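# Carry the tube rack through the door to the desk

## Task

Take the tube rack from the counter, pass it through the door that swings shut by itself, and set it on the desk. At the end the rack must stand upright with each tube sitting all the way down in a hole, and the door must be closed. The rack and the tubes must never touch the floor. One robot or both may be used. Finish by releasing the rack and moving the robots away from it. No robot may fall over or be left leaning.

## Robot and tools

Robots: r1 and r2 are identical Hello Robot Stretch 4 units. Each has an omni-wheel base, a lift on a vertical mast, an arm that telescopes forward, a wrist with yaw, pitch and roll, and a two-finger gripper. Each carries four cameras: <name>_head_camera, _head_left_camera, _head_right_camera and _wrist_camera. A robot is about 1.6 m tall, and its base edge lies within 0.23 m of its base origin. Loose objects may occasionally get a brief shove from outside.

Frames: each robot reports in its own base frame, with the origin on the floor below the base centre, x forward, y left and z up. hand_pose is a point between the open fingertips in that frame. With all wrist joints at 0 its axes line up with the base axes, and the printed value can be somewhat off. The odometry frame is the base frame at the start of the scene. base_odometry counts wheel rotation, so slipping shows up as travel. Its heading runs from -3.142 to 3.142, with left positive. If turned_by_wheels and turned_by_imu differ by more than about 0.1 rad, the base probably bumped something or slipped. Only the images, lidar_m and wrist_depth_mm reveal where one robot is relative to the other.

execute_actions: "actions" is a list holding zero or one action. An empty list just returns the state and pictures. The action is an object keyed "r1" and/or "r2", and all its motions start together.
- "base": exactly one relative move, measured from the base position in the last reported state. translate_m is -2 to 2 m, forward positive. strafe_m is -2 to 2 m, left positive. rotate_rad is -3.2 to 3.2 rad, counter-clockwise positive.
- "joints": absolute targets by name, not offsets. lift_m 0 to 1.2. arm_m 0 to 0.55. wrist_yaw_rad -1.134 to 4.276: 0 faces forward, positive turns left, 3.14 is folded back, and above 3.4 the arm may block it. wrist_pitch_rad -1.117 to 4.259: 0 is level, 1.57 points down. wrist_roll_rad -1.117 to 4.259: 0 puts the fingers level, positive turns clockwise seen from behind. gripper_m -0.038 to 0.141 is the fingertip gap in m, and below 0 the tips squeeze each other. A target beyond its range is clipped and the result says so. Any other bad value or unknown key rejects the whole call and nothing moves.
- "pace": "slow", "default", "fast" or "max". Base speeds are 0.1, 0.3, 0.4 or 0.6 m/s and turn rates 1, 2, 3 or 4 rad/s. Above lift_m 0.2 these are reduced, down to 0.3 m/s and 1 rad/s at full height.
- "contact_limits": {"arm_m": value from 0 (gentlest) to 0.75 (firmest)}, 0.5 if omitted.
- {"end_of_arm": "enable_torque"} alone revives wrist or gripper motors that shut off after a torque_fault.
- "cameras": a list of camera names, or "all". Omitted or null gives all, [] gives none, and an unknown name rejects the call.
A robot or part left out of an action may keep driving toward its old target without the status showing it. No action runs longer than 15 s.

wait: {"seconds": 0 to 10}. It issues no command and returns state and pictures.
zoom_image: {"camera": name, "region": [x0, y0, x1, y1]} in pixels of that camera's latest full image, with (0,0) at top left and at most 504x504. The camera must have appeared in the most recent result.
finished_scene: {"scene": n}. It closes the current scene for good and reports success, so call it only once the goal is met and stable.

Results: base_status and joint_status give the outcome of each motion. "done" means reached, and for the base it means the wheels turned the full amount. "off_target" means it stopped short and may still be pushing. "contact_stop_at_<key>" means it was blocked; that part gives up its target and lift, arm or wheels go slack, so a loaded lift can sink and a base can drift. "limit_stop_at_<name>" is a built-in limit. "limit_stop_at_tilt" means the lean exceeds 6 degrees; lift, arm and wheels go slack and ignore commands until the lean shrinks. "limit_stop_at_own_body" means self-collision; you can still move away from the body, and it is most likely with pitch below -0.2 together with roll below -0.4 or above 4. "torque_fault" means a wrist motor overloaded and went limp until enable_torque. on_its_own lists what was not commanded, and "held at" is the held target, not the actual position. Once a stop appears, any later execute_actions, wait or finished_scene calls in that same reply are skipped. motor_effort is a percentage of maximum, positive toward higher joint values, with the peak in brackets; each reading has a small fixed bias plus noise. Wheel motors wheel_0..2 read positive when pushing the base to turn right. base_tilt gives forward and right lean in degrees, with a fixed error of up to about 1.5. lidar_m has 12 sectors of 30 degrees, the first straight ahead and counting counter-clockwise (4th left, 7th behind, 10th right), with distances in m from the base origin. "-" means nothing seen or closer than 0.25 m. It covers about 0.15 m up to robot height and may miss glass, thin legs and things behind. wrist_depth_mm is a 7x7 grid from top left with depths of 100 to 2000 mm. Camera calibration gives intrinsics and base-to-camera transforms per robot, with small errors that grow for the wrist camera at long reach.

Gripping: command a gap smaller than the object. Deeper closing squeezes harder and pulls the object toward the wrist, and opening pushes it out. gripper_m and "done" do not confirm a grasp; a firm squeeze shows as a change in gripper effort. If the tips jam on a surface below, raise the lift. To unfold at the start, send lift_m 0.4 with wrist_yaw_rad 0.

Avoid: base contact between the robots, since pushing further after touching counts as a hard press and ends the run. Two robots given the same move can differ by about 3 cm per metre, which strains a shared load. Do not drive or turn while holding more than 1 kg with arm_m above 0.2, especially fast. Avoid strong, high pushes or pulls. A level gripper holding over about 2 kg faults. Avoid drops and slams. The simulation keeps running while you compose a reply, and the robots hold their last command meanwhile.

Each tool is called after ">>>" by a JSON object that holds its "method" and its "body".

## Session

>>> {"method": "execute_actions", "body": {"actions": []}}

Scene clock: 0.00 s.
r1.base_odometry: x=+0.000 y=+0.000 heading=+0.000 (m, m, rad; r1's odometry frame)
r1.turned_by_wheels: +0.000 (rad since the last result)
r1.turned_by_imu: +0.000 (rad since the last result)
r1.base_tilt: forward=+0.3 right=-1.2 (deg)
r1.lidar_m: 1.12 1.86 1.16 1.29 1.24 1.29 1.12 1.06 1.09 0.78 0.75 0.82
r1.base_status: not commanded
r1.joint_positions: lift_m=+0.133 arm_m=+0.000 wrist_yaw_rad=+3.203 wrist_pitch_rad=-0.006 wrist_roll_rad=+0.010 gripper_m=+0.057
r1.joint_status: not commanded
r1.motor_effort: lift_m=+21 arm_m=-1 wrist_yaw_rad=-2 wrist_pitch_rad=-5 wrist_roll_rad=+0 gripper_m=-3 wheel_0=-1 wheel_1=+0 wheel_2=+0 (%)
r1.hand_pose: x=-0.1224 y=+0.0697 z=+0.3135 quat_wxyz=(-0.031, +0.003, +0.005, +1.000) (m; r1's base frame)
r1.wrist_depth_mm: - 133 240 1397 1618 1430 1160 / - 110 133 1430 1618 1430 1182 / - 114 133 1397 1618 1430 1160 / 135 134 183 1397 1618 1430 1182 / 210 1138 1229 1397 1618 1397 1182 / 1008 1098 196 1255 201 1281 1138 / 715 723 831 809 788 842 854
r2.base_odometry: x=+0.000 y=+0.000 heading=+0.000 (m, m, rad; r2's odometry frame)
r2.turned_by_wheels: +0.000 (rad since the last result)
r2.turned_by_imu: +0.000 (rad since the last result)
r2.base_tilt: forward=-0.6 right=-1.4 (deg)
r2.lidar_m: 1.89 1.92 1.68 1.52 1.14 0.76 0.69 0.73 0.95 1.52 1.57 2.05
r2.base_status: not commanded
r2.joint_positions: lift_m=+0.158 arm_m=+0.000 wrist_yaw_rad=+3.184 wrist_pitch_rad=+0.007 wrist_roll_rad=+0.002 gripper_m=+0.057
r2.joint_status: not commanded
r2.motor_effort: lift_m=+19 arm_m=+0 wrist_yaw_rad=-2 wrist_pitch_rad=-8 wrist_roll_rad=+1 gripper_m=-3 wheel_0=+0 wheel_1=+0 wheel_2=+0 (%)
r2.hand_pose: x=-0.1212 y=+0.0752 z=+0.3347 quat_wxyz=(-0.021, -0.003, +0.001, +1.000) (m; r2's base frame)
r2.wrist_depth_mm: - 144 216 854 878 866 866 / - 109 141 854 854 866 878 / - 107 139 842 854 866 854 / - 116 139 831 842 854 854 / 143 141 831 831 842 842 854 / 210 809 820 820 215 842 842 / 209 788 788 809 809 809 831
pictures: r1_head_camera, r1_head_left_camera, r1_head_right_camera, r1_wrist_camera, r2_head_camera, r2_head_left_camera, r2_head_right_camera, r2_wrist_camera
Images, in order (width x height): r1_head_camera 420x560, r1_head_left_camera 420x672, r1_head_right_camera 420x672, r1_wrist_camera 616x392, r2_head_camera 420x560, r2_head_left_camera 420x672, r2_head_right_camera 420x672, r2_wrist_camera 616x392.

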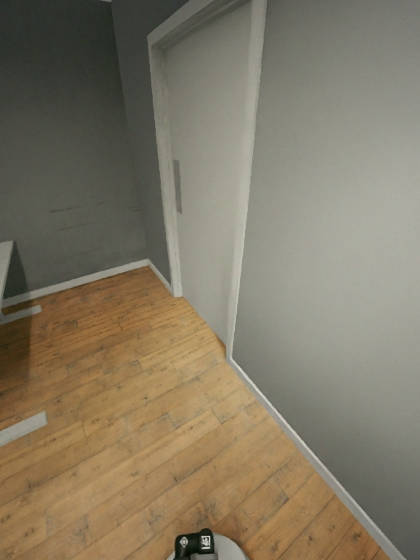

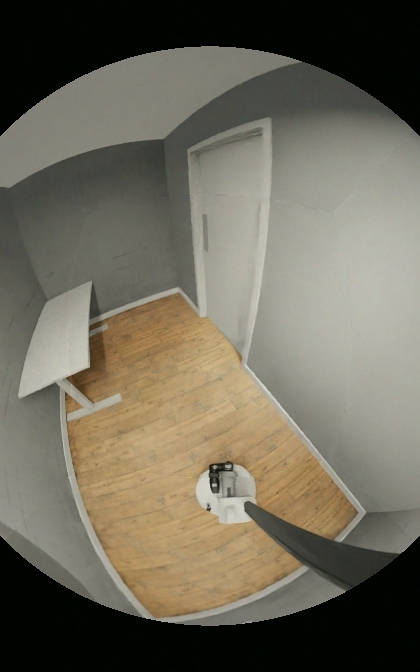

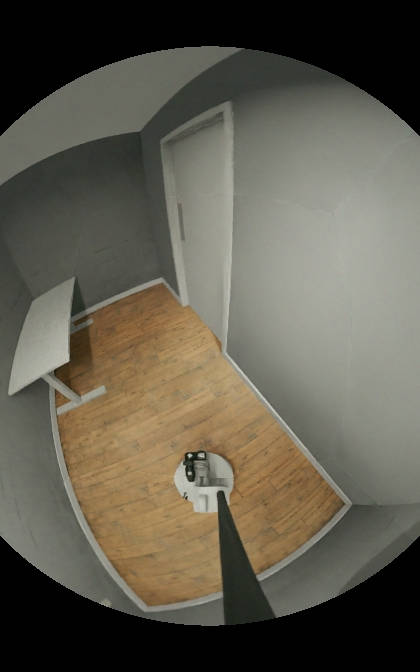

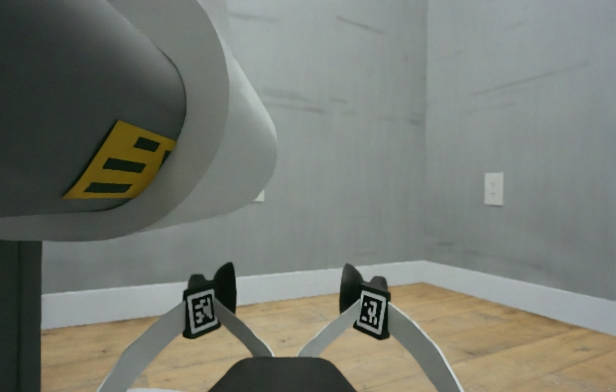

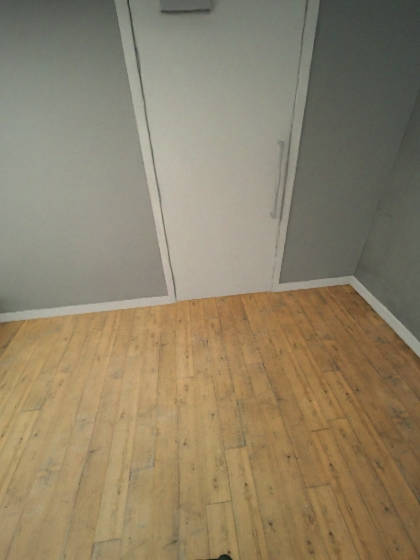

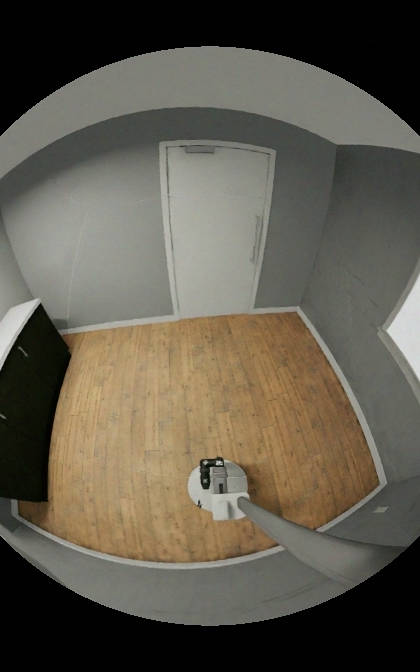

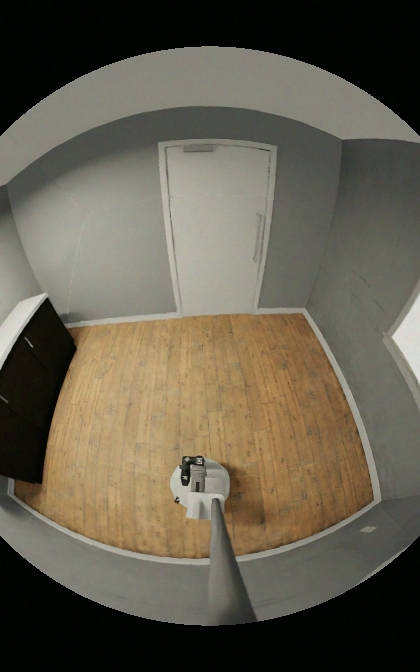

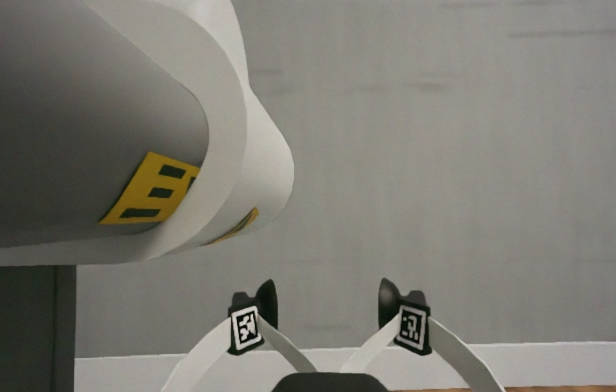

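>>> {"method": "execute_actions", "body": {"actions": [{"r2":{"base":{"rotate_rad":1.57},"joints":{"lift_m":0.4,"wrist_yaw_rad":0}},"r1":{"joints":{"lift_m":0.4,"wrist_yaw_rad":0}}}], "cameras": ["r2_head_camera","r2_head_left_camera","r2_wrist_camera","r1_head_camera"]}}

Scene clock: 2.93 s.
r1.base_odometry: x=+0.000 y=+0.000 heading=+0.000 (m, m, rad; r1's odometry frame)
r1.turned_by_wheels: +0.000 (rad since the last result)
r1.turned_by_imu: -0.001 (rad since the last result)
r1.base_tilt: forward=+0.4 right=-1.0 (deg)
r1.lidar_m: 1.09 1.86 1.14 1.32 1.22 1.31 1.13 1.07 1.11 0.80 0.73 0.79
r1.base_status: not commanded
r1.joint_positions: lift_m=+0.400 arm_m=+0.000 wrist_yaw_rad=+0.000 wrist_pitch_rad=-0.006 wrist_roll_rad=+0.010 gripper_m=+0.057
r1.joint_status: all done
r1.motor_effort: lift_m=+25(26) arm_m=-1(1) wrist_yaw_rad=-2(8) wrist_pitch_rad=-7(6) wrist_roll_rad=-1(1) gripper_m=-4(4) wheel_0=+0(0) wheel_1=+0(0) wheel_2=+0(0) (%)
r1.hand_pose: x=+0.4594 y=-0.0873 z=+0.5796 quat_wxyz=(+1.000, +0.005, -0.003, +0.000) (m; r1's base frame)
r1.wrist_depth_mm: - - 1808 1255 820 640 535 / - - 1808 1255 809 640 525 / - - 1808 1255 820 634 525 / - - 1808 1229 809 634 525 / - - 1808 1255 809 634 525 / 1983 - 195 1255 201 634 525 / 1366 1255 1366 931 809 615 535
r2.base_odometry: x=+0.000 y=+0.000 heading=+1.570 (m, m, rad; r2's odometry frame)
r2.turned_by_wheels: +1.570 (rad since the last result)
r2.turned_by_imu: +1.541 (rad since the last result)
r2.base_tilt: forward=-0.6 right=-1.3 (deg)
r2.lidar_m: 1.54 1.16 0.77 0.70 0.72 0.89 1.57 1.55 2.04 1.87 1.93 1.66
r2.base_status: done
r2.joint_positions: lift_m=+0.400 arm_m=+0.000 wrist_yaw_rad=+0.001 wrist_pitch_rad=+0.007 wrist_roll_rad=+0.002 gripper_m=+0.057
r2.joint_status: all done
r2.motor_effort: lift_m=+22(23) arm_m=+0(0) wrist_yaw_rad=-3(11) wrist_pitch_rad=-9(8) wrist_roll_rad=+1(1) gripper_m=-4(3) wheel_0=-1(7) wheel_1=-1(7) wheel_2=+0(9) (%)
r2.hand_pose: x=+0.4593 y=-0.0873 z=+0.5760 quat_wxyz=(+1.000, +0.001, +0.003, +0.000) (m; r2's base frame)
r2.wrist_depth_mm: 1336 1983 1921 - - - - / 1336 1921 1983 - - - - / 1308 1921 1366 1366 1397 1430 1499 / 1308 1756 1336 1336 1397 1430 1464 / 1308 1808 1336 1336 1366 1430 1464 / 1308 1808 1281 1397 215 1430 1464 / 1336 1464 1308 1366 1308 1366 1499
pictures: r1_head_camera, r2_head_camera, r2_head_left_camera, r2_wrist_camera
camera_calibration (this result's frames):
r2_wrist_camera: T_world_to_cam=[[0.0472795, -0.998881, 0.000738669, -0.0982809], [0.0375059, 0.00103627, -0.999296, 0.623728], [0.998177, 0.0472739, 0.037513, -0.25071], [0, 0, 0, 1]] pos_world=[0.231506, -0.0869652, 0.632766]
Images, in order (width x height): r1_head_camera 420x560, r2_head_camera 420x560, r2_head_left_camera 420x672, r2_wrist_camera 616x392.

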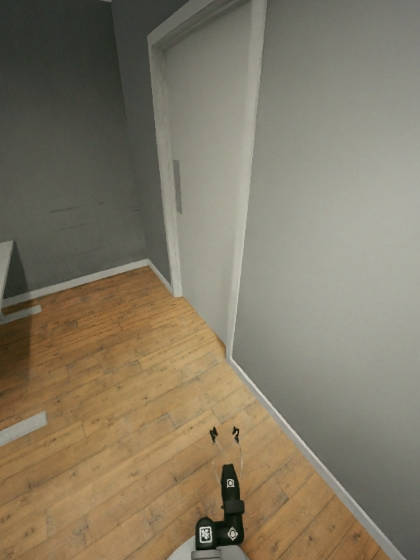

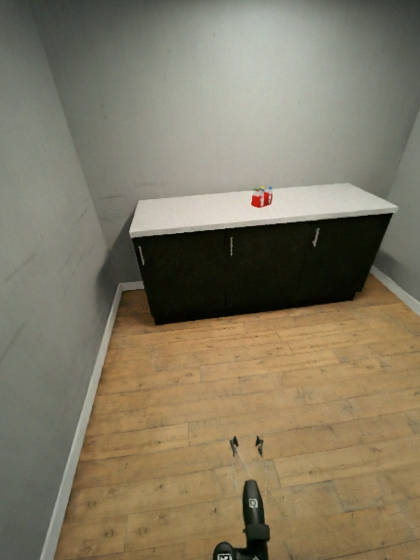

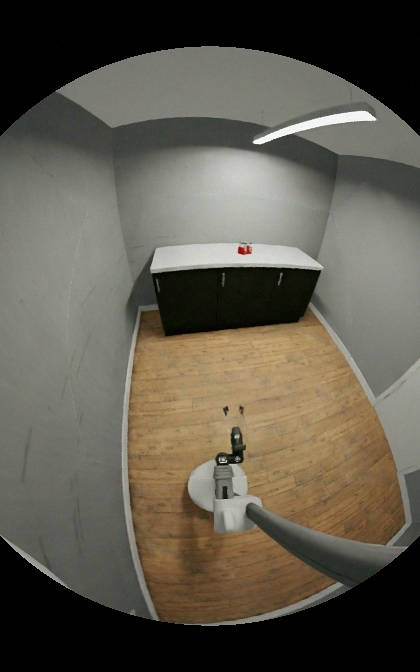

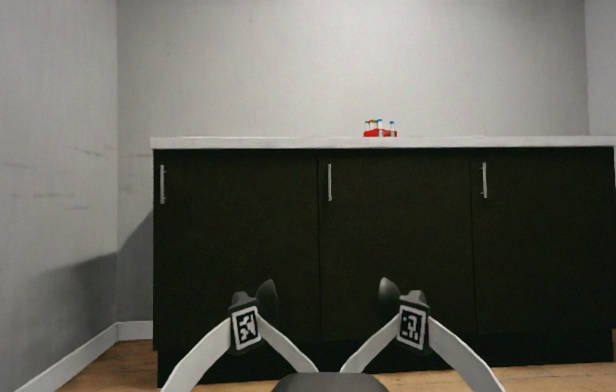

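>>> {"method": "zoom_image", "body": {"camera": "r2_head_camera", "region": [220, 160, 300, 230]}}

>>> {"method": "zoom_image", "body": {"camera": "r2_wrist_camera", "region": [340, 100, 420, 150]}}

Region (220, 160, 300, 230) of r2_head_camera's 420x560 image, scaled by 6.300, with more detail than that image has; it fills the top 441 rows of this view, and the rest is white.

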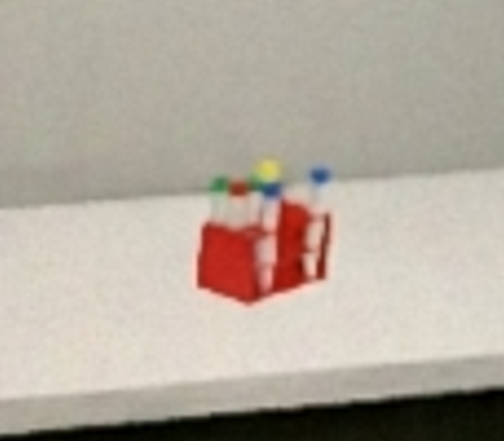

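Region (340, 100, 420, 150) of r2_wrist_camera's 616x392 image, scaled by 6.300; it fills the top 315 rows of this view, and the rest is white.

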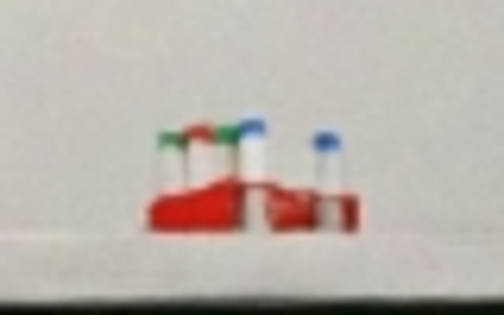

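>>> {"method": "execute_actions", "body": {"actions": [{"r2":{"base":{"translate_m":0.85},"joints":{"lift_m":0.85,"gripper_m":0.14,"wrist_pitch_rad":0.3},"pace":"fast"},"r1":{"base":{"rotate_rad":-0.97},"joints":{"wrist_yaw_rad":3.14}}}], "cameras": ["r2_head_camera","r2_wrist_camera","r1_head_left_camera"]}}

>>> {"method": "execute_actions", "body": {"actions": [{"r2":{"base":{"strafe_m":-0.22}},"r1":{"base":{"strafe_m":1.3},"joints":{"lift_m":0.2},"pace":"fast"}}], "cameras": ["r2_head_camera","r2_wrist_camera","r1_head_left_camera","r1_head_camera"]}}

Scene clock: 10.23 s.
r1.base_odometry: x=+0.000 y=+0.000 heading=-0.970 (m, m, rad; r1's odometry frame)
r1.turned_by_wheels: -0.970 (rad since the last result)
r1.turned_by_imu: -0.969 (rad since the last result)
r1.base_tilt: forward=+0.3 right=-1.1 (deg)
r1.lidar_m: 0.76 0.82 1.19 1.57 1.16 1.25 1.24 1.31 1.12 1.08 1.01 0.76
r1.base_status: done
r1.joint_positions: lift_m=+0.400 arm_m=+0.000 wrist_yaw_rad=+3.140 wrist_pitch_rad=-0.006 wrist_roll_rad=+0.010 gripper_m=+0.057
r1.joint_status: all done
r1.motor_effort: lift_m=+24(26) arm_m=-1(1) wrist_yaw_rad=-1(10) wrist_pitch_rad=-6(5) wrist_roll_rad=-2(2) gripper_m=-4(4) wheel_0=+0(5) wheel_1=+0(8) wheel_2=+0(8) (%)
r1.hand_pose: x=-0.1174 y=+0.0880 z=+0.5798 quat_wxyz=(+0.001, +0.003, +0.005, +1.000) (m; r1's base frame)
r1.wrist_depth_mm: - 135 1397 1366 1336 1366 1366 / - 127 1397 1366 1336 1366 1336 / - 129 185 1366 1366 1366 1336 / 116 136 1397 1397 1366 1366 1336 / 1430 1397 1397 1366 1366 1366 1366 / 1430 1397 196 1397 200 1336 1366 / 1397 1255 1397 1366 1366 1366 1336
r2.base_odometry: x=+0.001 y=+0.850 heading=+1.570 (m, m, rad; r2's odometry frame)
r2.turned_by_wheels: +0.000 (rad since the last result)
r2.turned_by_imu: -0.001 (rad since the last result)
r2.base_tilt: forward=-0.5 right=-1.4 (deg)
r2.lidar_m: 0.68 0.71 0.89 0.80 0.81 1.04 2.32 2.42 1.95 1.78 1.18 0.77
r2.base_status: done
r2.joint_positions: lift_m=+0.850 arm_m=+0.000 wrist_yaw_rad=+0.000 wrist_pitch_rad=+0.302 wrist_roll_rad=+0.002 gripper_m=+0.140
r2.joint_status: all done
r2.motor_effort: lift_m=+22(23) arm_m=+0(0) wrist_yaw_rad=-2(3) wrist_pitch_rad=-5(10) wrist_roll_rad=+1(1) gripper_m=-1(4) wheel_0=-1(6) wheel_1=+0(6) wheel_2=+0(11) (%)
r2.hand_pose: x=+0.4462 y=-0.0874 z=+0.9422 quat_wxyz=(+0.989, +0.001, +0.150, +0.000) (m; r2's base frame)
r2.wrist_depth_mm: 960 991 1025 1042 1042 1098 1118 / 1025 1025 1042 1078 1078 1118 1138 / 1042 1042 1078 1098 1118 842 1160 / 683 654 634 621 597 580 564 / 488 492 525 539 554 569 580 / 521 535 535 559 574 204 609 / 544 549 569 164 603 621 640
pictures: r1_head_left_camera, r2_head_camera, r2_wrist_camera
camera_calibration (this result's frames):
r2_wrist_camera: T_world_to_cam=[[0.0449603, -0.998906, -0.0128922, -0.0842053], [-0.255063, 0.000999143, -0.966924, 1.09012], [0.965878, 0.0467615, -0.254739, 0.0383469], [0, 0, 0, 1]] pos_world=[0.244798, -0.0869955, 1.06275]
Images, in order (width x height): r1_head_left_camera 420x672, r2_head_camera 420x560, r2_wrist_camera 616x392.

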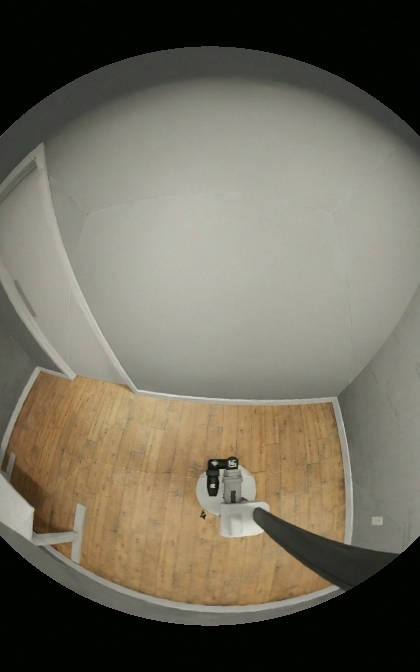

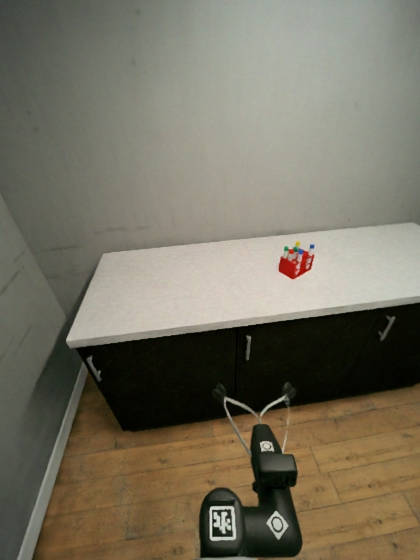

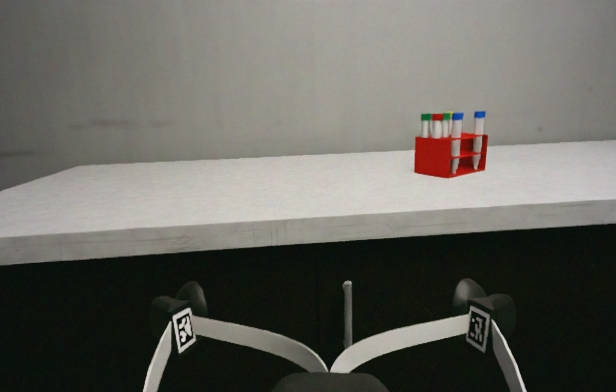

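Scene clock: 14.70 s.
r1.base_odometry: x=+1.072 y=+0.735 heading=-0.970 (m, m, rad; r1's odometry frame)
r1.turned_by_wheels: +0.000 (rad since the last result)
r1.turned_by_imu: -0.002 (rad since the last result)
r1.base_tilt: forward=+0.2 right=-1.2 (deg)
r1.lidar_m: 0.93 1.00 1.34 1.25 0.49 0.37 0.36 0.41 1.77 2.37 1.18 0.94
r1.base_status: done
r1.joint_positions: lift_m=+0.200 arm_m=+0.000 wrist_yaw_rad=+3.140 wrist_pitch_rad=-0.006 wrist_roll_rad=+0.010 gripper_m=+0.057
r1.joint_status: all done
r1.motor_effort: lift_m=+16(21) arm_m=-1(1) wrist_yaw_rad=-1(0) wrist_pitch_rad=-5(5) wrist_roll_rad=-1(1) gripper_m=-4(5) wheel_0=+1(11) wheel_1=+0(12) wheel_2=-1(1) (%)
r1.hand_pose: x=-0.1175 y=+0.0879 z=+0.3804 quat_wxyz=(+0.001, +0.003, +0.005, +1.000) (m; r1's base frame)
r1.wrist_depth_mm: - 135 564 603 591 580 574 / - 127 759 798 788 778 768 / - 129 185 1281 1255 1255 1255 / 116 135 820 1281 1281 1255 1229 / 1336 1308 1281 1281 1255 1255 1229 / 1308 1281 196 1255 201 1255 1205 / 960 854 854 960 946 1008 1008
r2.base_odometry: x=+0.221 y=+0.850 heading=+1.570 (m, m, rad; r2's odometry frame)
r2.turned_by_wheels: +0.000 (rad since the last result)
r2.turned_by_imu: +0.000 (rad since the last result)
r2.base_tilt: forward=-0.5 right=-1.4 (deg)
r2.lidar_m: 0.72 0.74 0.94 1.01 1.03 1.31 2.39 2.42 1.69 1.58 1.18 0.80
r2.base_status: done
r2.joint_positions: lift_m=+0.850 arm_m=+0.000 wrist_yaw_rad=+0.000 wrist_pitch_rad=+0.302 wrist_roll_rad=+0.002 gripper_m=+0.140
r2.joint_status: not commanded
r2.motor_effort: lift_m=+22(22) arm_m=+0(1) wrist_yaw_rad=-2(1) wrist_pitch_rad=-7(7) wrist_roll_rad=+1(1) gripper_m=-2(0) wheel_0=+1(9) wheel_1=+0(8) wheel_2=-1(1) (%)
r2.hand_pose: x=+0.4462 y=-0.0874 z=+0.9422 quat_wxyz=(+0.989, +0.001, +0.150, +0.000) (m; r2's base frame)
r2.wrist_depth_mm: 991 1008 1042 1042 1060 1098 1118 / 1025 1060 1060 1098 1098 1138 1138 / 1060 1078 1098 976 1098 1182 1182 / 683 654 634 615 597 585 574 / 508 539 554 564 585 603 615 / 549 559 569 597 609 204 640 / 574 580 603 164 634 654 676
pictures: r1_head_camera, r1_head_left_camera, r2_head_camera, r2_wrist_camera
camera_calibration (this result's frames):
r2_wrist_camera: T_world_to_cam=[[0.0449602, -0.998906, -0.0128922, -0.0842053], [-0.255063, 0.000999168, -0.966924, 1.09012], [0.965878, 0.0467615, -0.254739, 0.0383469], [0, 0, 0, 1]] pos_world=[0.244798, -0.0869955, 1.06275]
Images, in order (width x height): r1_head_camera 420x560, r1_head_left_camera 420x672, r2_head_camera 420x560, r2_wrist_camera 616x392.

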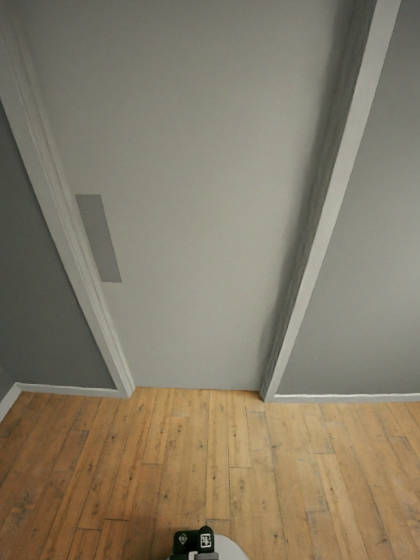

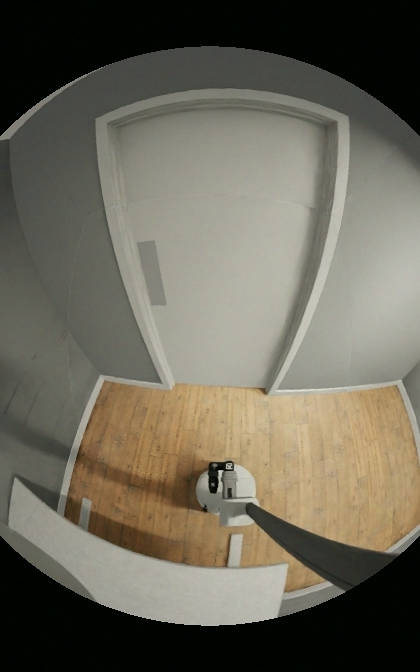

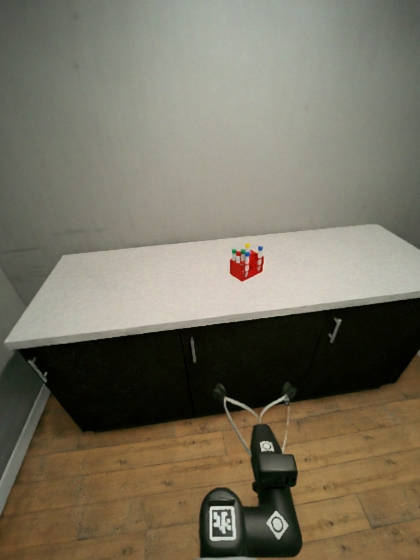

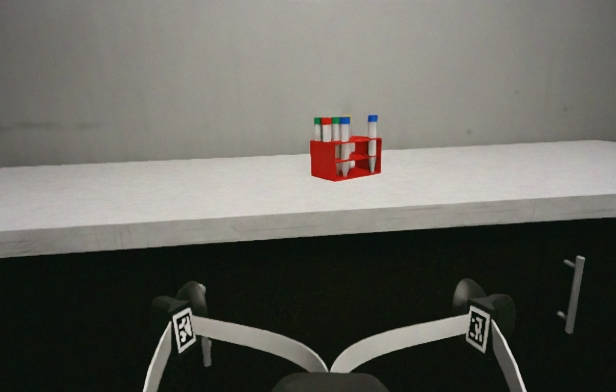

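>>> {"method": "zoom_image", "body": {"camera": "r2_wrist_camera", "region": [290, 100, 400, 190]}}

>>> {"method": "zoom_image", "body": {"camera": "r2_head_camera", "region": [215, 230, 280, 290]}}

Region (290, 100, 400, 190) of r2_wrist_camera's 616x392 image, scaled by 4.582; it fills the top 412 rows of this view, and the rest is white.

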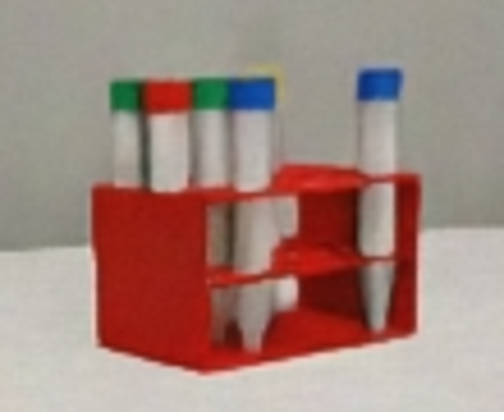

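Region (215, 230, 280, 290) of r2_head_camera's 420x560 image, scaled by 7.754, with more detail than that image has; it fills the top 465 rows of this view, and the rest is white.

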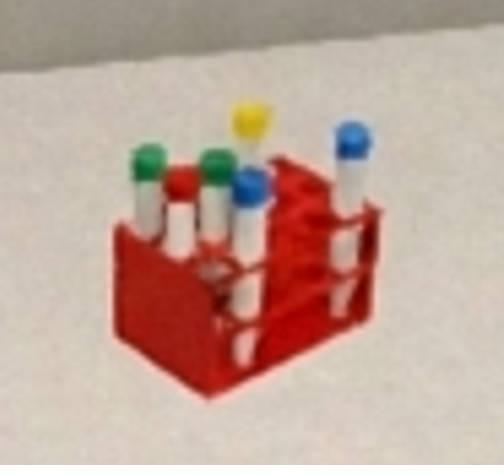

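>>> {"method": "execute_actions", "body": {"actions": [{"r2":{"base":{"rotate_rad":0.61},"joints":{"lift_m":0.92}}}], "cameras": []}}

>>> {"method": "execute_actions", "body": {"actions": [{"r2":{"base":{"strafe_m":-0.64},"pace":"fast"}}], "cameras": ["r2_head_camera","r2_wrist_camera"]}}

Scene clock: 19.80 s.
r1.base_odometry: x=+1.072 y=+0.735 heading=-0.970 (m, m, rad; r1's odometry frame)
r1.turned_by_wheels: +0.000 (rad since the last result)
r1.turned_by_imu: -0.001 (rad since the last result)
r1.base_tilt: forward=+0.3 right=-1.1 (deg)
r1.lidar_m: 0.93 1.02 1.38 1.24 0.51 0.36 0.36 0.41 1.83 2.37 1.17 0.92
r1.base_status: not commanded
r1.joint_positions: lift_m=+0.200 arm_m=+0.000 wrist_yaw_rad=+3.140 wrist_pitch_rad=-0.006 wrist_roll_rad=+0.010 gripper_m=+0.057
r1.joint_status: not commanded
r1.motor_effort: lift_m=+16(16) arm_m=-1(1) wrist_yaw_rad=-2(1) wrist_pitch_rad=-5(6) wrist_roll_rad=-1(1) gripper_m=-6(2) wheel_0=+1(1) wheel_1=+0(0) wheel_2=+0(0) (%)
r1.hand_pose: x=-0.1175 y=+0.0879 z=+0.3804 quat_wxyz=(+0.001, +0.003, +0.005, +1.000) (m; r1's base frame)
r1.wrist_depth_mm: - 135 564 597 591 585 574 / - 127 759 798 788 778 778 / - 129 185 1281 1281 1255 1255 / 116 135 831 1281 1255 1229 1229 / 1336 1308 1281 1281 1281 1255 1255 / 1308 1281 195 1281 201 1229 1229 / 946 854 854 960 931 991 1008
r2.base_odometry: x=+0.221 y=+0.850 heading=+2.179 (m, m, rad; r2's odometry frame)
r2.turned_by_wheels: +0.610 (rad since the last result)
r2.turned_by_imu: +0.598 (rad since the last result)
r2.base_tilt: forward=-0.5 right=-1.4 (deg)
r2.lidar_m: 0.74 1.08 1.01 1.05 1.41 2.36 2.37 1.69 1.57 1.13 0.77 0.72
r2.base_status: done
r2.joint_positions: lift_m=+0.920 arm_m=+0.000 wrist_yaw_rad=+0.000 wrist_pitch_rad=+0.302 wrist_roll_rad=+0.002 gripper_m=+0.140
r2.joint_status: all done
r2.motor_effort: lift_m=+22(25) arm_m=+0(0) wrist_yaw_rad=-2(2) wrist_pitch_rad=-7(10) wrist_roll_rad=+1(1) gripper_m=-3(2) wheel_0=-1(6) wheel_1=-2(7) wheel_2=-1(8) (%)
r2.hand_pose: x=+0.4462 y=-0.0874 z=+1.0121 quat_wxyz=(+0.989, +0.001, +0.150, +0.000) (m; r2's base frame)
r2.wrist_depth_mm: 866 1060 1281 1182 1042 946 866 / 866 1078 1336 1229 1060 960 891 / 878 1078 1397 1281 1138 1008 904 / 904 1098 1255 904 866 842 820 / 904 1118 715 615 554 544 535 / 917 1078 715 654 559 204 442 / 931 1118 798 163 559 512 466
pictures: none
No camera images: the call's "cameras" was empty. Leave "cameras" out to get every camera's image.

Scene clock: 22.80 s.
r1.base_odometry: x=+1.072 y=+0.735 heading=-0.970 (m, m, rad; r1's odometry frame)
r1.turned_by_wheels: +0.000 (rad since the last result)
r1.turned_by_imu: -0.001 (rad since the last result)
r1.base_tilt: forward=+0.2 right=-1.0 (deg)
r1.lidar_m: 0.92 1.01 1.34 1.24 0.50 0.36 0.33 0.39 1.79 2.37 1.17 0.92
r1.base_status: not commanded
r1.joint_positions: lift_m=+0.200 arm_m=+0.000 wrist_yaw_rad=+3.140 wrist_pitch_rad=-0.006 wrist_roll_rad=+0.010 gripper_m=+0.057
r1.joint_status: not commanded
r1.motor_effort: lift_m=+16(16) arm_m=-1(1) wrist_yaw_rad=-1(2) wrist_pitch_rad=-8(6) wrist_roll_rad=-1(1) gripper_m=-5(4) wheel_0=+1(1) wheel_1=+0(0) wheel_2=+0(0) (%)
r1.hand_pose: x=-0.1175 y=+0.0879 z=+0.3804 quat_wxyz=(+0.001, +0.003, +0.005, +1.000) (m; r1's base frame)
r1.wrist_depth_mm: - 135 564 597 591 585 580 / - 126 759 788 788 778 768 / - 129 185 1255 1281 1229 1255 / 116 135 831 1281 1255 1255 1229 / 1336 1308 1281 1281 1255 1255 1229 / 1308 1308 196 1255 201 1255 1229 / 946 854 854 960 931 1008 1008
r2.base_odometry: x=+0.746 y=+1.216 heading=+2.180 (m, m, rad; r2's odometry frame)
r2.turned_by_wheels: +0.000 (rad since the last result)
r2.turned_by_imu: +0.000 (rad since the last result)
r2.base_tilt: forward=-0.6 right=-1.3 (deg)
r2.lidar_m: 0.44 0.60 1.56 1.62 2.19 2.67 1.49 1.08 1.02 0.66 0.45 0.42
r2.base_status: done
r2.joint_positions: lift_m=+0.920 arm_m=+0.000 wrist_yaw_rad=+0.000 wrist_pitch_rad=+0.302 wrist_roll_rad=+0.002 gripper_m=+0.140
r2.joint_status: not commanded
r2.motor_effort: lift_m=+21(22) arm_m=+0(0) wrist_yaw_rad=-2(2) wrist_pitch_rad=-8(8) wrist_roll_rad=+1(1) gripper_m=-1(1) wheel_0=-2(10) wheel_1=+3(11) wheel_2=+0(0) (%)
r2.hand_pose: x=+0.4462 y=-0.0874 z=+1.0122 quat_wxyz=(+0.989, +0.001, +0.150, +0.000) (m; r2's base frame)
r2.wrist_depth_mm: 1308 1160 976 854 759 683 621 / 1336 1205 1025 878 778 699 640 / 1366 1255 1078 931 820 732 654 / 991 946 931 535 798 732 683 / 603 585 564 512 549 539 535 / 459 421 392 410 402 204 397 / 517 364 317 164 304 304 314
pictures: r2_head_camera, r2_wrist_camera
camera_calibration (this result's frames):
r2_wrist_camera: T_world_to_cam=[[0.0449603, -0.998906, -0.0128922, -0.0833022], [-0.255064, 0.000999111, -0.966924, 1.15786], [0.965878, 0.0467615, -0.25474, 0.0561909], [0, 0, 0, 1]] pos_world=[0.244799, -0.0869955, 1.1328]
Images, in order (width x height): r2_head_camera 420x560, r2_wrist_camera 616x392.

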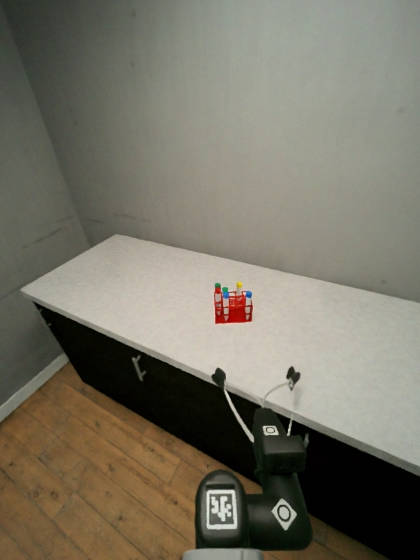

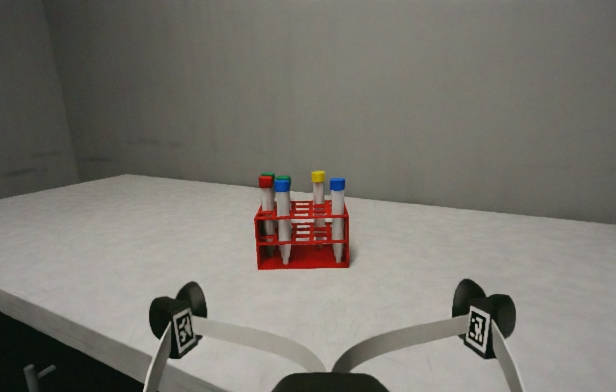

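>>> {"method": "execute_actions", "body": {"actions": [{"r2":{"base":{"strafe_m":0.03},"joints":{"lift_m":0.845,"wrist_pitch_rad":0.2,"arm_m":0.17,"gripper_m":0.141}}}], "cameras": ["r2_head_camera","r2_wrist_camera"]}}

Scene clock: 25.77 s.
r1.base_odometry: x=+1.072 y=+0.735 heading=-0.970 (m, m, rad; r1's odometry frame)
r1.turned_by_wheels: +0.000 (rad since the last result)
r1.turned_by_imu: -0.001 (rad since the last result)
r1.base_tilt: forward=+0.2 right=-1.1 (deg)
r1.lidar_m: 0.93 1.00 1.34 1.19 0.50 0.36 0.36 0.38 1.79 2.35 1.16 0.94
r1.base_status: not commanded
r1.joint_positions: lift_m=+0.200 arm_m=+0.000 wrist_yaw_rad=+3.140 wrist_pitch_rad=-0.006 wrist_roll_rad=+0.010 gripper_m=+0.057
r1.joint_status: not commanded
r1.motor_effort: lift_m=+16(16) arm_m=-1(1) wrist_yaw_rad=-1(1) wrist_pitch_rad=-4(6) wrist_roll_rad=-1(0) gripper_m=-5(4) wheel_0=+1(1) wheel_1=+0(0) wheel_2=+0(0) (%)
r1.hand_pose: x=-0.1175 y=+0.0879 z=+0.3804 quat_wxyz=(+0.001, +0.003, +0.005, +1.000) (m; r1's base frame)
r1.wrist_depth_mm: - 135 569 597 591 585 574 / - 127 750 788 788 778 778 / - 129 185 1281 1255 1255 1229 / 116 136 831 1281 1281 1255 1229 / 1308 1308 1281 1255 1255 1255 1255 / 1308 1281 196 1281 201 1255 1229 / 960 866 854 960 931 1008 1008
r2.base_odometry: x=+0.721 y=+1.199 heading=+2.180 (m, m, rad; r2's odometry frame)
r2.turned_by_wheels: +0.000 (rad since the last result)
r2.turned_by_imu: +0.000 (rad since the last result)
r2.base_tilt: forward=-0.5 right=-1.4 (deg)
r2.lidar_m: 0.46 0.63 1.56 1.60 2.18 2.64 1.53 1.10 1.04 0.66 0.46 0.43
r2.base_status: done
r2.joint_positions: lift_m=+0.845 arm_m=+0.169 wrist_yaw_rad=+0.000 wrist_pitch_rad=+0.202 wrist_roll_rad=+0.002 gripper_m=+0.141
r2.joint_status: all done
r2.motor_effort: lift_m=+15(20) arm_m=+7(11) wrist_yaw_rad=-3(2) wrist_pitch_rad=-7(10) wrist_roll_rad=+0(1) gripper_m=+0(3) wheel_0=+0(7) wheel_1=+0(9) wheel_2=+0(1) (%)
r2.hand_pose: x=+0.6222 y=-0.0874 z=+0.9655 quat_wxyz=(+0.995, +0.001, +0.101, +0.000) (m; r2's base frame)
r2.wrist_depth_mm: 1182 991 842 723 654 580 530 / 1205 1008 866 759 668 597 539 / 1229 1060 891 778 683 609 554 / 1229 1042 891 368 676 615 559 / 554 535 521 342 415 488 480 / 359 355 317 332 324 202 330 / 268 253 248 161 242 241 251
pictures: r2_head_camera, r2_wrist_camera
camera_calibration (this result's frames):
r2_wrist_camera: T_world_to_cam=[[0.0460394, -0.998905, -0.00836125, -0.0968591], [-0.1576, 0.00100206, -0.987503, 1.11685], [0.986429, 0.0467817, -0.157381, -0.232522], [0, 0, 0, 1]] pos_world=[0.409841, -0.0869944, 1.06549]
Images, in order (width x height): r2_head_camera 420x560, r2_wrist_camera 616x392.

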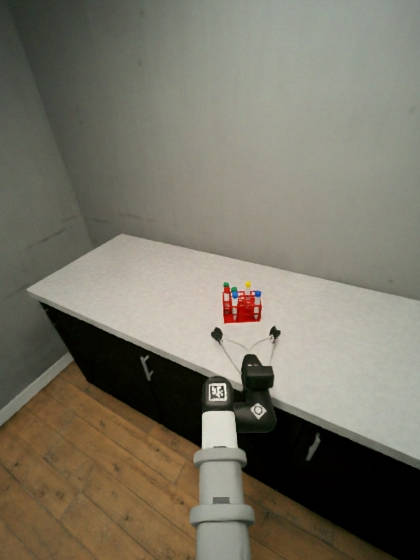

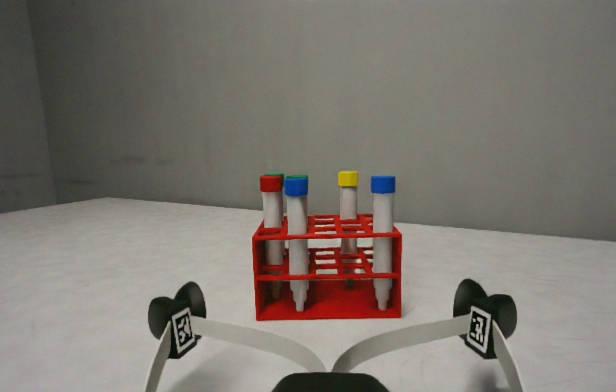

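>>> {"method": "execute_actions", "body": {"actions": [{"r2":{"joints":{"arm_m":0.265},"contact_limits":{"arm_m":0.15},"pace":"slow"}}], "cameras": ["r2_head_camera","r2_wrist_camera"]}}

Scene clock: 28.93 s.
r1.base_odometry: x=+1.072 y=+0.735 heading=-0.970 (m, m, rad; r1's odometry frame)
r1.turned_by_wheels: +0.000 (rad since the last result)
r1.turned_by_imu: -0.001 (rad since the last result)
r1.base_tilt: forward=+0.2 right=-1.1 (deg)
r1.lidar_m: 0.92 0.98 1.34 1.23 0.53 0.37 0.36 0.37 1.79 2.34 1.15 0.94
r1.base_status: not commanded
r1.joint_positions: lift_m=+0.200 arm_m=+0.000 wrist_yaw_rad=+3.140 wrist_pitch_rad=-0.006 wrist_roll_rad=+0.010 gripper_m=+0.057
r1.joint_status: not commanded
r1.motor_effort: lift_m=+15(16) arm_m=-1(1) wrist_yaw_rad=-1(1) wrist_pitch_rad=-6(10) wrist_roll_rad=-1(1) gripper_m=-5(5) wheel_0=+1(1) wheel_1=+0(0) wheel_2=-1(0) (%)
r1.hand_pose: x=-0.1175 y=+0.0879 z=+0.3804 quat_wxyz=(+0.001, +0.003, +0.005, +1.000) (m; r1's base frame)
r1.wrist_depth_mm: - 135 559 597 591 585 574 / - 126 759 798 788 778 768 / - 129 185 1308 1255 1281 1229 / 116 136 820 1281 1281 1255 1255 / 1308 1308 1281 1281 1255 1255 1229 / 1308 1281 195 1281 201 1255 1229 / 960 854 854 946 931 1008 1008
r2.base_odometry: x=+0.721 y=+1.199 heading=+2.180 (m, m, rad; r2's odometry frame)
r2.turned_by_wheels: +0.000 (rad since the last result)
r2.turned_by_imu: +0.000 (rad since the last result)
r2.base_tilt: forward=-0.6 right=-1.5 (deg)
r2.lidar_m: 0.46 0.63 1.55 1.63 2.17 2.66 1.56 1.09 1.03 0.70 0.44 0.40
r2.base_status: not commanded
r2.joint_positions: lift_m=+0.845 arm_m=+0.264 wrist_yaw_rad=+0.000 wrist_pitch_rad=+0.202 wrist_roll_rad=+0.002 gripper_m=+0.141
r2.joint_status: all done
r2.motor_effort: lift_m=+15(15) arm_m=+7(6) wrist_yaw_rad=-2(2) wrist_pitch_rad=-9(9) wrist_roll_rad=+1(0) gripper_m=+0(1) wheel_0=+0(0) wheel_1=+0(0) wheel_2=+0(0) (%)
r2.contact_limits: arm_m 0.15
r2.hand_pose: x=+0.7172 y=-0.0874 z=+0.9655 quat_wxyz=(+0.995, +0.001, +0.101, +0.000) (m; r2's base frame)
r2.wrist_depth_mm: 1042 866 732 640 564 508 466 / 1078 904 759 661 580 521 477 / 1138 931 788 676 591 530 484 / 1160 931 798 661 580 544 492 / 549 535 473 237 224 492 480 / 359 351 229 243 224 203 329 / 268 253 242 164 222 240 251
pictures: r2_head_camera, r2_wrist_camera
camera_calibration (this result's frames):
r2_wrist_camera: T_world_to_cam=[[0.0460392, -0.998905, -0.00836129, -0.101232], [-0.1576, 0.00100212, -0.987503, 1.13182], [0.986429, 0.0467816, -0.157381, -0.326217], [0, 0, 0, 1]] pos_world=[0.504825, -0.0869944, 1.06549]
Images, in order (width x height): r2_head_camera 420x560, r2_wrist_camera 616x392.

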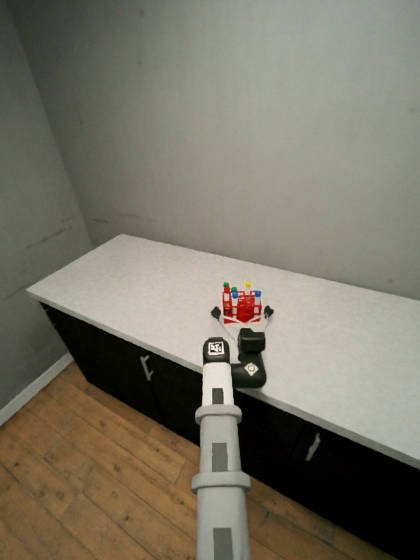

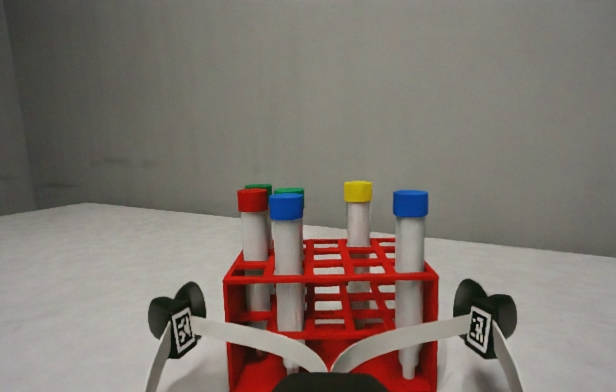

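>>> {"method": "execute_actions", "body": {"actions": [{"r2":{"joints":{"arm_m":0.30},"contact_limits":{"arm_m":0.15},"pace":"slow"}}], "cameras": ["r2_head_camera","r2_wrist_camera"]}}

Scene clock: 30.87 s.
r1.base_odometry: x=+1.072 y=+0.735 heading=-0.970 (m, m, rad; r1's odometry frame)
r1.turned_by_wheels: +0.000 (rad since the last result)
r1.turned_by_imu: -0.001 (rad since the last result)
r1.base_tilt: forward=+0.2 right=-1.1 (deg)
r1.lidar_m: 0.91 0.99 1.34 1.25 0.47 0.37 0.35 0.39 1.79 2.38 1.17 0.94
r1.base_status: not commanded
r1.joint_positions: lift_m=+0.200 arm_m=+0.000 wrist_yaw_rad=+3.140 wrist_pitch_rad=-0.006 wrist_roll_rad=+0.010 gripper_m=+0.057
r1.joint_status: not commanded
r1.motor_effort: lift_m=+16(16) arm_m=-1(1) wrist_yaw_rad=-1(1) wrist_pitch_rad=-7(6) wrist_roll_rad=-1(1) gripper_m=-3(5) wheel_0=+1(1) wheel_1=+0(0) wheel_2=+0(0) (%)
r1.hand_pose: x=-0.1175 y=+0.0879 z=+0.3804 quat_wxyz=(+0.001, +0.003, +0.005, +1.000) (m; r1's base frame)
r1.wrist_depth_mm: - 135 564 597 591 585 580 / - 126 759 798 788 788 768 / - 129 185 1281 1255 1255 1255 / 116 135 831 1255 1281 1255 1255 / 1308 1281 1281 1281 1255 1255 1255 / 1281 1308 196 1255 201 1255 1229 / 946 854 842 960 931 1008 1008
r2.base_odometry: x=+0.721 y=+1.199 heading=+2.180 (m, m, rad; r2's odometry frame)
r2.turned_by_wheels: +0.000 (rad since the last result)
r2.turned_by_imu: +0.000 (rad since the last result)
r2.base_tilt: forward=-0.5 right=-1.5 (deg)
r2.lidar_m: 0.47 0.62 1.56 1.63 2.15 2.66 1.59 1.07 1.03 0.67 0.46 0.42
r2.base_status: not commanded
r2.joint_positions: lift_m=+0.845 arm_m=+0.299 wrist_yaw_rad=+0.000 wrist_pitch_rad=+0.202 wrist_roll_rad=+0.002 gripper_m=+0.141
r2.joint_status: all done
r2.motor_effort: lift_m=+15(15) arm_m=+7(7) wrist_yaw_rad=-2(2) wrist_pitch_rad=-9(9) wrist_roll_rad=+0(1) gripper_m=-2(2) wheel_0=+0(0) wheel_1=+0(0) wheel_2=+0(0) (%)
r2.contact_limits: arm_m 0.15
r2.hand_pose: x=+0.7522 y=-0.0874 z=+0.9655 quat_wxyz=(+0.995, +0.001, +0.101, +0.000) (m; r2's base frame)
r2.wrist_depth_mm: 991 820 699 609 535 480 442 / 1042 854 715 621 554 492 449 / 1098 878 750 647 559 500 455 / 1098 891 768 634 559 508 469 / 549 535 473 217 215 492 462 / 362 353 205 222 196 196 329 / 267 252 228 163 190 230 251
pictures: r2_head_camera, r2_wrist_camera
camera_calibration (this result's frames):
r2_wrist_camera: T_world_to_cam=[[0.0460392, -0.998905, -0.00836117, -0.102843], [-0.1576, 0.00100201, -0.987503, 1.13733], [0.986429, 0.0467816, -0.157381, -0.360732], [0, 0, 0, 1]] pos_world=[0.539815, -0.0869944, 1.06549]
Images, in order (width x height): r2_head_camera 420x560, r2_wrist_camera 616x392.

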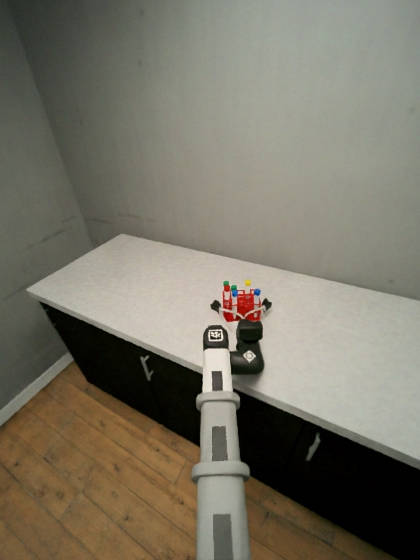

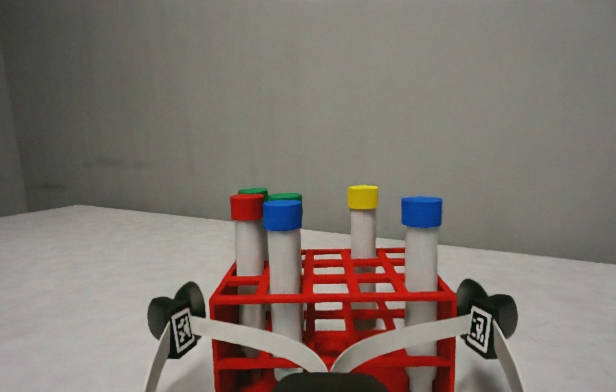

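>>> {"method": "execute_actions", "body": {"actions": [{"r2":{"joints":{"lift_m":0.828},"pace":"slow"}}], "cameras": []}}

>>> {"method": "execute_actions", "body": {"actions": [{"r2":{"joints":{"gripper_m":0.085},"pace":"slow"}}], "cameras": ["r2_head_camera","r2_wrist_camera"]}}

Scene clock: 32.53 s.
r1.base_odometry: x=+1.072 y=+0.735 heading=-0.970 (m, m, rad; r1's odometry frame)
r1.turned_by_wheels: +0.000 (rad since the last result)
r1.turned_by_imu: -0.001 (rad since the last result)
r1.base_tilt: forward=+0.2 right=-1.1 (deg)
r1.lidar_m: 0.93 1.00 1.33 1.24 0.50 0.37 0.36 0.38 1.79 2.36 1.16 0.95
r1.base_status: not commanded
r1.joint_positions: lift_m=+0.200 arm_m=+0.000 wrist_yaw_rad=+3.140 wrist_pitch_rad=-0.006 wrist_roll_rad=+0.010 gripper_m=+0.057
r1.joint_status: not commanded
r1.motor_effort: lift_m=+16(16) arm_m=-1(1) wrist_yaw_rad=-1(2) wrist_pitch_rad=-6(7) wrist_roll_rad=-1(1) gripper_m=-3(3) wheel_0=+1(1) wheel_1=+0(0) wheel_2=+0(1) (%)
r1.hand_pose: x=-0.1175 y=+0.0879 z=+0.3804 quat_wxyz=(+0.001, +0.003, +0.005, +1.000) (m; r1's base frame)
r1.wrist_depth_mm: - 135 564 591 591 585 574 / - 126 759 798 788 788 778 / - 129 185 1281 1255 1255 1255 / 116 136 831 1281 1255 1281 1255 / 1308 1308 1281 1281 1281 1255 1255 / 1308 1281 196 1281 201 1255 1229 / 960 854 842 976 931 1008 1008
r2.base_odometry: x=+0.721 y=+1.199 heading=+2.180 (m, m, rad; r2's odometry frame)
r2.turned_by_wheels: +0.000 (rad since the last result)
r2.turned_by_imu: +0.000 (rad since the last result)
r2.base_tilt: forward=-0.6 right=-1.4 (deg)
r2.lidar_m: 0.45 0.62 1.54 1.61 2.16 2.64 1.56 1.10 1.03 0.68 0.47 0.42
r2.base_status: not commanded
r2.joint_positions: lift_m=+0.828 arm_m=+0.299 wrist_yaw_rad=+0.000 wrist_pitch_rad=+0.202 wrist_roll_rad=+0.002 gripper_m=+0.141
r2.joint_status: all done
r2.motor_effort: lift_m=+15(15) arm_m=+7(7) wrist_yaw_rad=-2(2) wrist_pitch_rad=-8(9) wrist_roll_rad=+1(0) gripper_m=+0(1) wheel_0=+0(0) wheel_1=+0(0) wheel_2=+0(0) (%)
r2.hand_pose: x=+0.7522 y=-0.0874 z=+0.9486 quat_wxyz=(+0.995, +0.001, +0.101, +0.000) (m; r2's base frame)
r2.wrist_depth_mm: 991 831 699 609 544 484 442 / 1042 866 723 627 549 492 452 / 1098 878 750 640 559 504 459 / 1042 866 668 621 236 508 466 / 488 477 229 206 194 433 427 / 322 314 217 214 198 197 293 / 238 224 215 163 201 205 223
pictures: none
No camera images: the call's "cameras" was empty. Leave "cameras" out to get every camera's image.

Scene clock: 35.57 s.
r1.base_odometry: x=+1.072 y=+0.735 heading=-0.970 (m, m, rad; r1's odometry frame)
r1.turned_by_wheels: +0.000 (rad since the last result)
r1.turned_by_imu: -0.001 (rad since the last result)
r1.base_tilt: forward=+0.2 right=-1.0 (deg)
r1.lidar_m: 0.93 1.02 1.35 1.24 0.50 0.38 0.38 0.39 1.78 2.36 1.19 0.93
r1.base_status: not commanded
r1.joint_positions: lift_m=+0.200 arm_m=+0.000 wrist_yaw_rad=+3.140 wrist_pitch_rad=-0.006 wrist_roll_rad=+0.010 gripper_m=+0.057
r1.joint_status: not commanded
r1.motor_effort: lift_m=+16(16) arm_m=-1(1) wrist_yaw_rad=-1(2) wrist_pitch_rad=-5(6) wrist_roll_rad=-1(0) gripper_m=-4(5) wheel_0=+1(1) wheel_1=+0(0) wheel_2=-1(0) (%)
r1.hand_pose: x=-0.1175 y=+0.0879 z=+0.3804 quat_wxyz=(+0.001, +0.003, +0.005, +1.000) (m; r1's base frame)
r1.wrist_depth_mm: - 135 564 597 591 585 580 / - 126 750 798 788 778 778 / - 129 185 1281 1255 1255 1229 / 116 136 831 1281 1255 1255 1255 / 1336 1308 1281 1281 1281 1255 1229 / 1308 1308 196 1255 202 1229 1229 / 960 866 854 960 931 1008 1008
r2.base_odometry: x=+0.721 y=+1.199 heading=+2.180 (m, m, rad; r2's odometry frame)
r2.turned_by_wheels: +0.000 (rad since the last result)
r2.turned_by_imu: +0.000 (rad since the last result)
r2.base_tilt: forward=-0.6 right=-1.4 (deg)
r2.lidar_m: 0.47 0.63 1.55 1.62 2.17 2.65 1.55 1.08 1.02 0.69 0.45 0.42
r2.base_status: not commanded
r2.joint_positions: lift_m=+0.828 arm_m=+0.299 wrist_yaw_rad=+0.000 wrist_pitch_rad=+0.203 wrist_roll_rad=+0.002 gripper_m=+0.085
r2.joint_status: all done
r2.motor_effort: lift_m=+15(15) arm_m=+7(7) wrist_yaw_rad=-2(2) wrist_pitch_rad=-13(11) wrist_roll_rad=+1(0) gripper_m=-20(20) wheel_0=+0(0) wheel_1=+0(0) wheel_2=+0(0) (%)
r2.hand_pose: x=+0.7522 y=-0.0874 z=+0.9483 quat_wxyz=(+0.995, +0.001, +0.101, +0.000) (m; r2's base frame)
r2.wrist_depth_mm: 1008 820 699 609 539 488 442 / 1025 854 723 627 549 492 449 / 1098 878 750 647 559 500 455 / 1060 866 661 615 229 508 469 / 488 473 220 199 186 430 424 / 319 312 206 198 190 187 291 / 237 213 187 193 191 190 217
pictures: r2_head_camera, r2_wrist_camera
camera_calibration (this result's frames):
r2_wrist_camera: T_world_to_cam=[[0.0460327, -0.998905, -0.00839814, -0.102945], [-0.158399, 0.00100169, -0.987375, 1.12081], [0.986302, 0.0467817, -0.158179, -0.362554], [0, 0, 0, 1]] pos_world=[0.539862, -0.0869943, 1.04845]
Images, in order (width x height): r2_head_camera 420x560, r2_wrist_camera 616x392.

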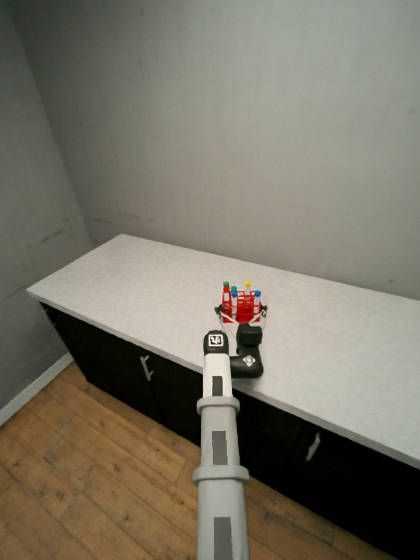

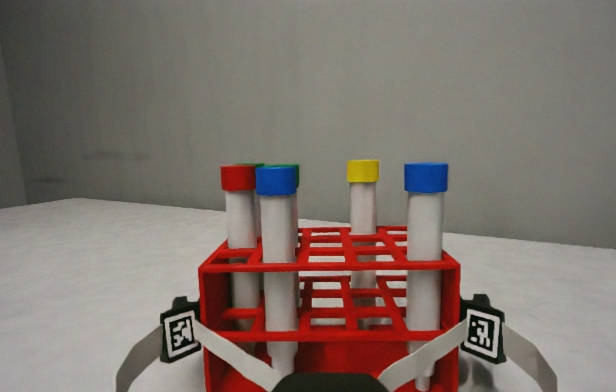

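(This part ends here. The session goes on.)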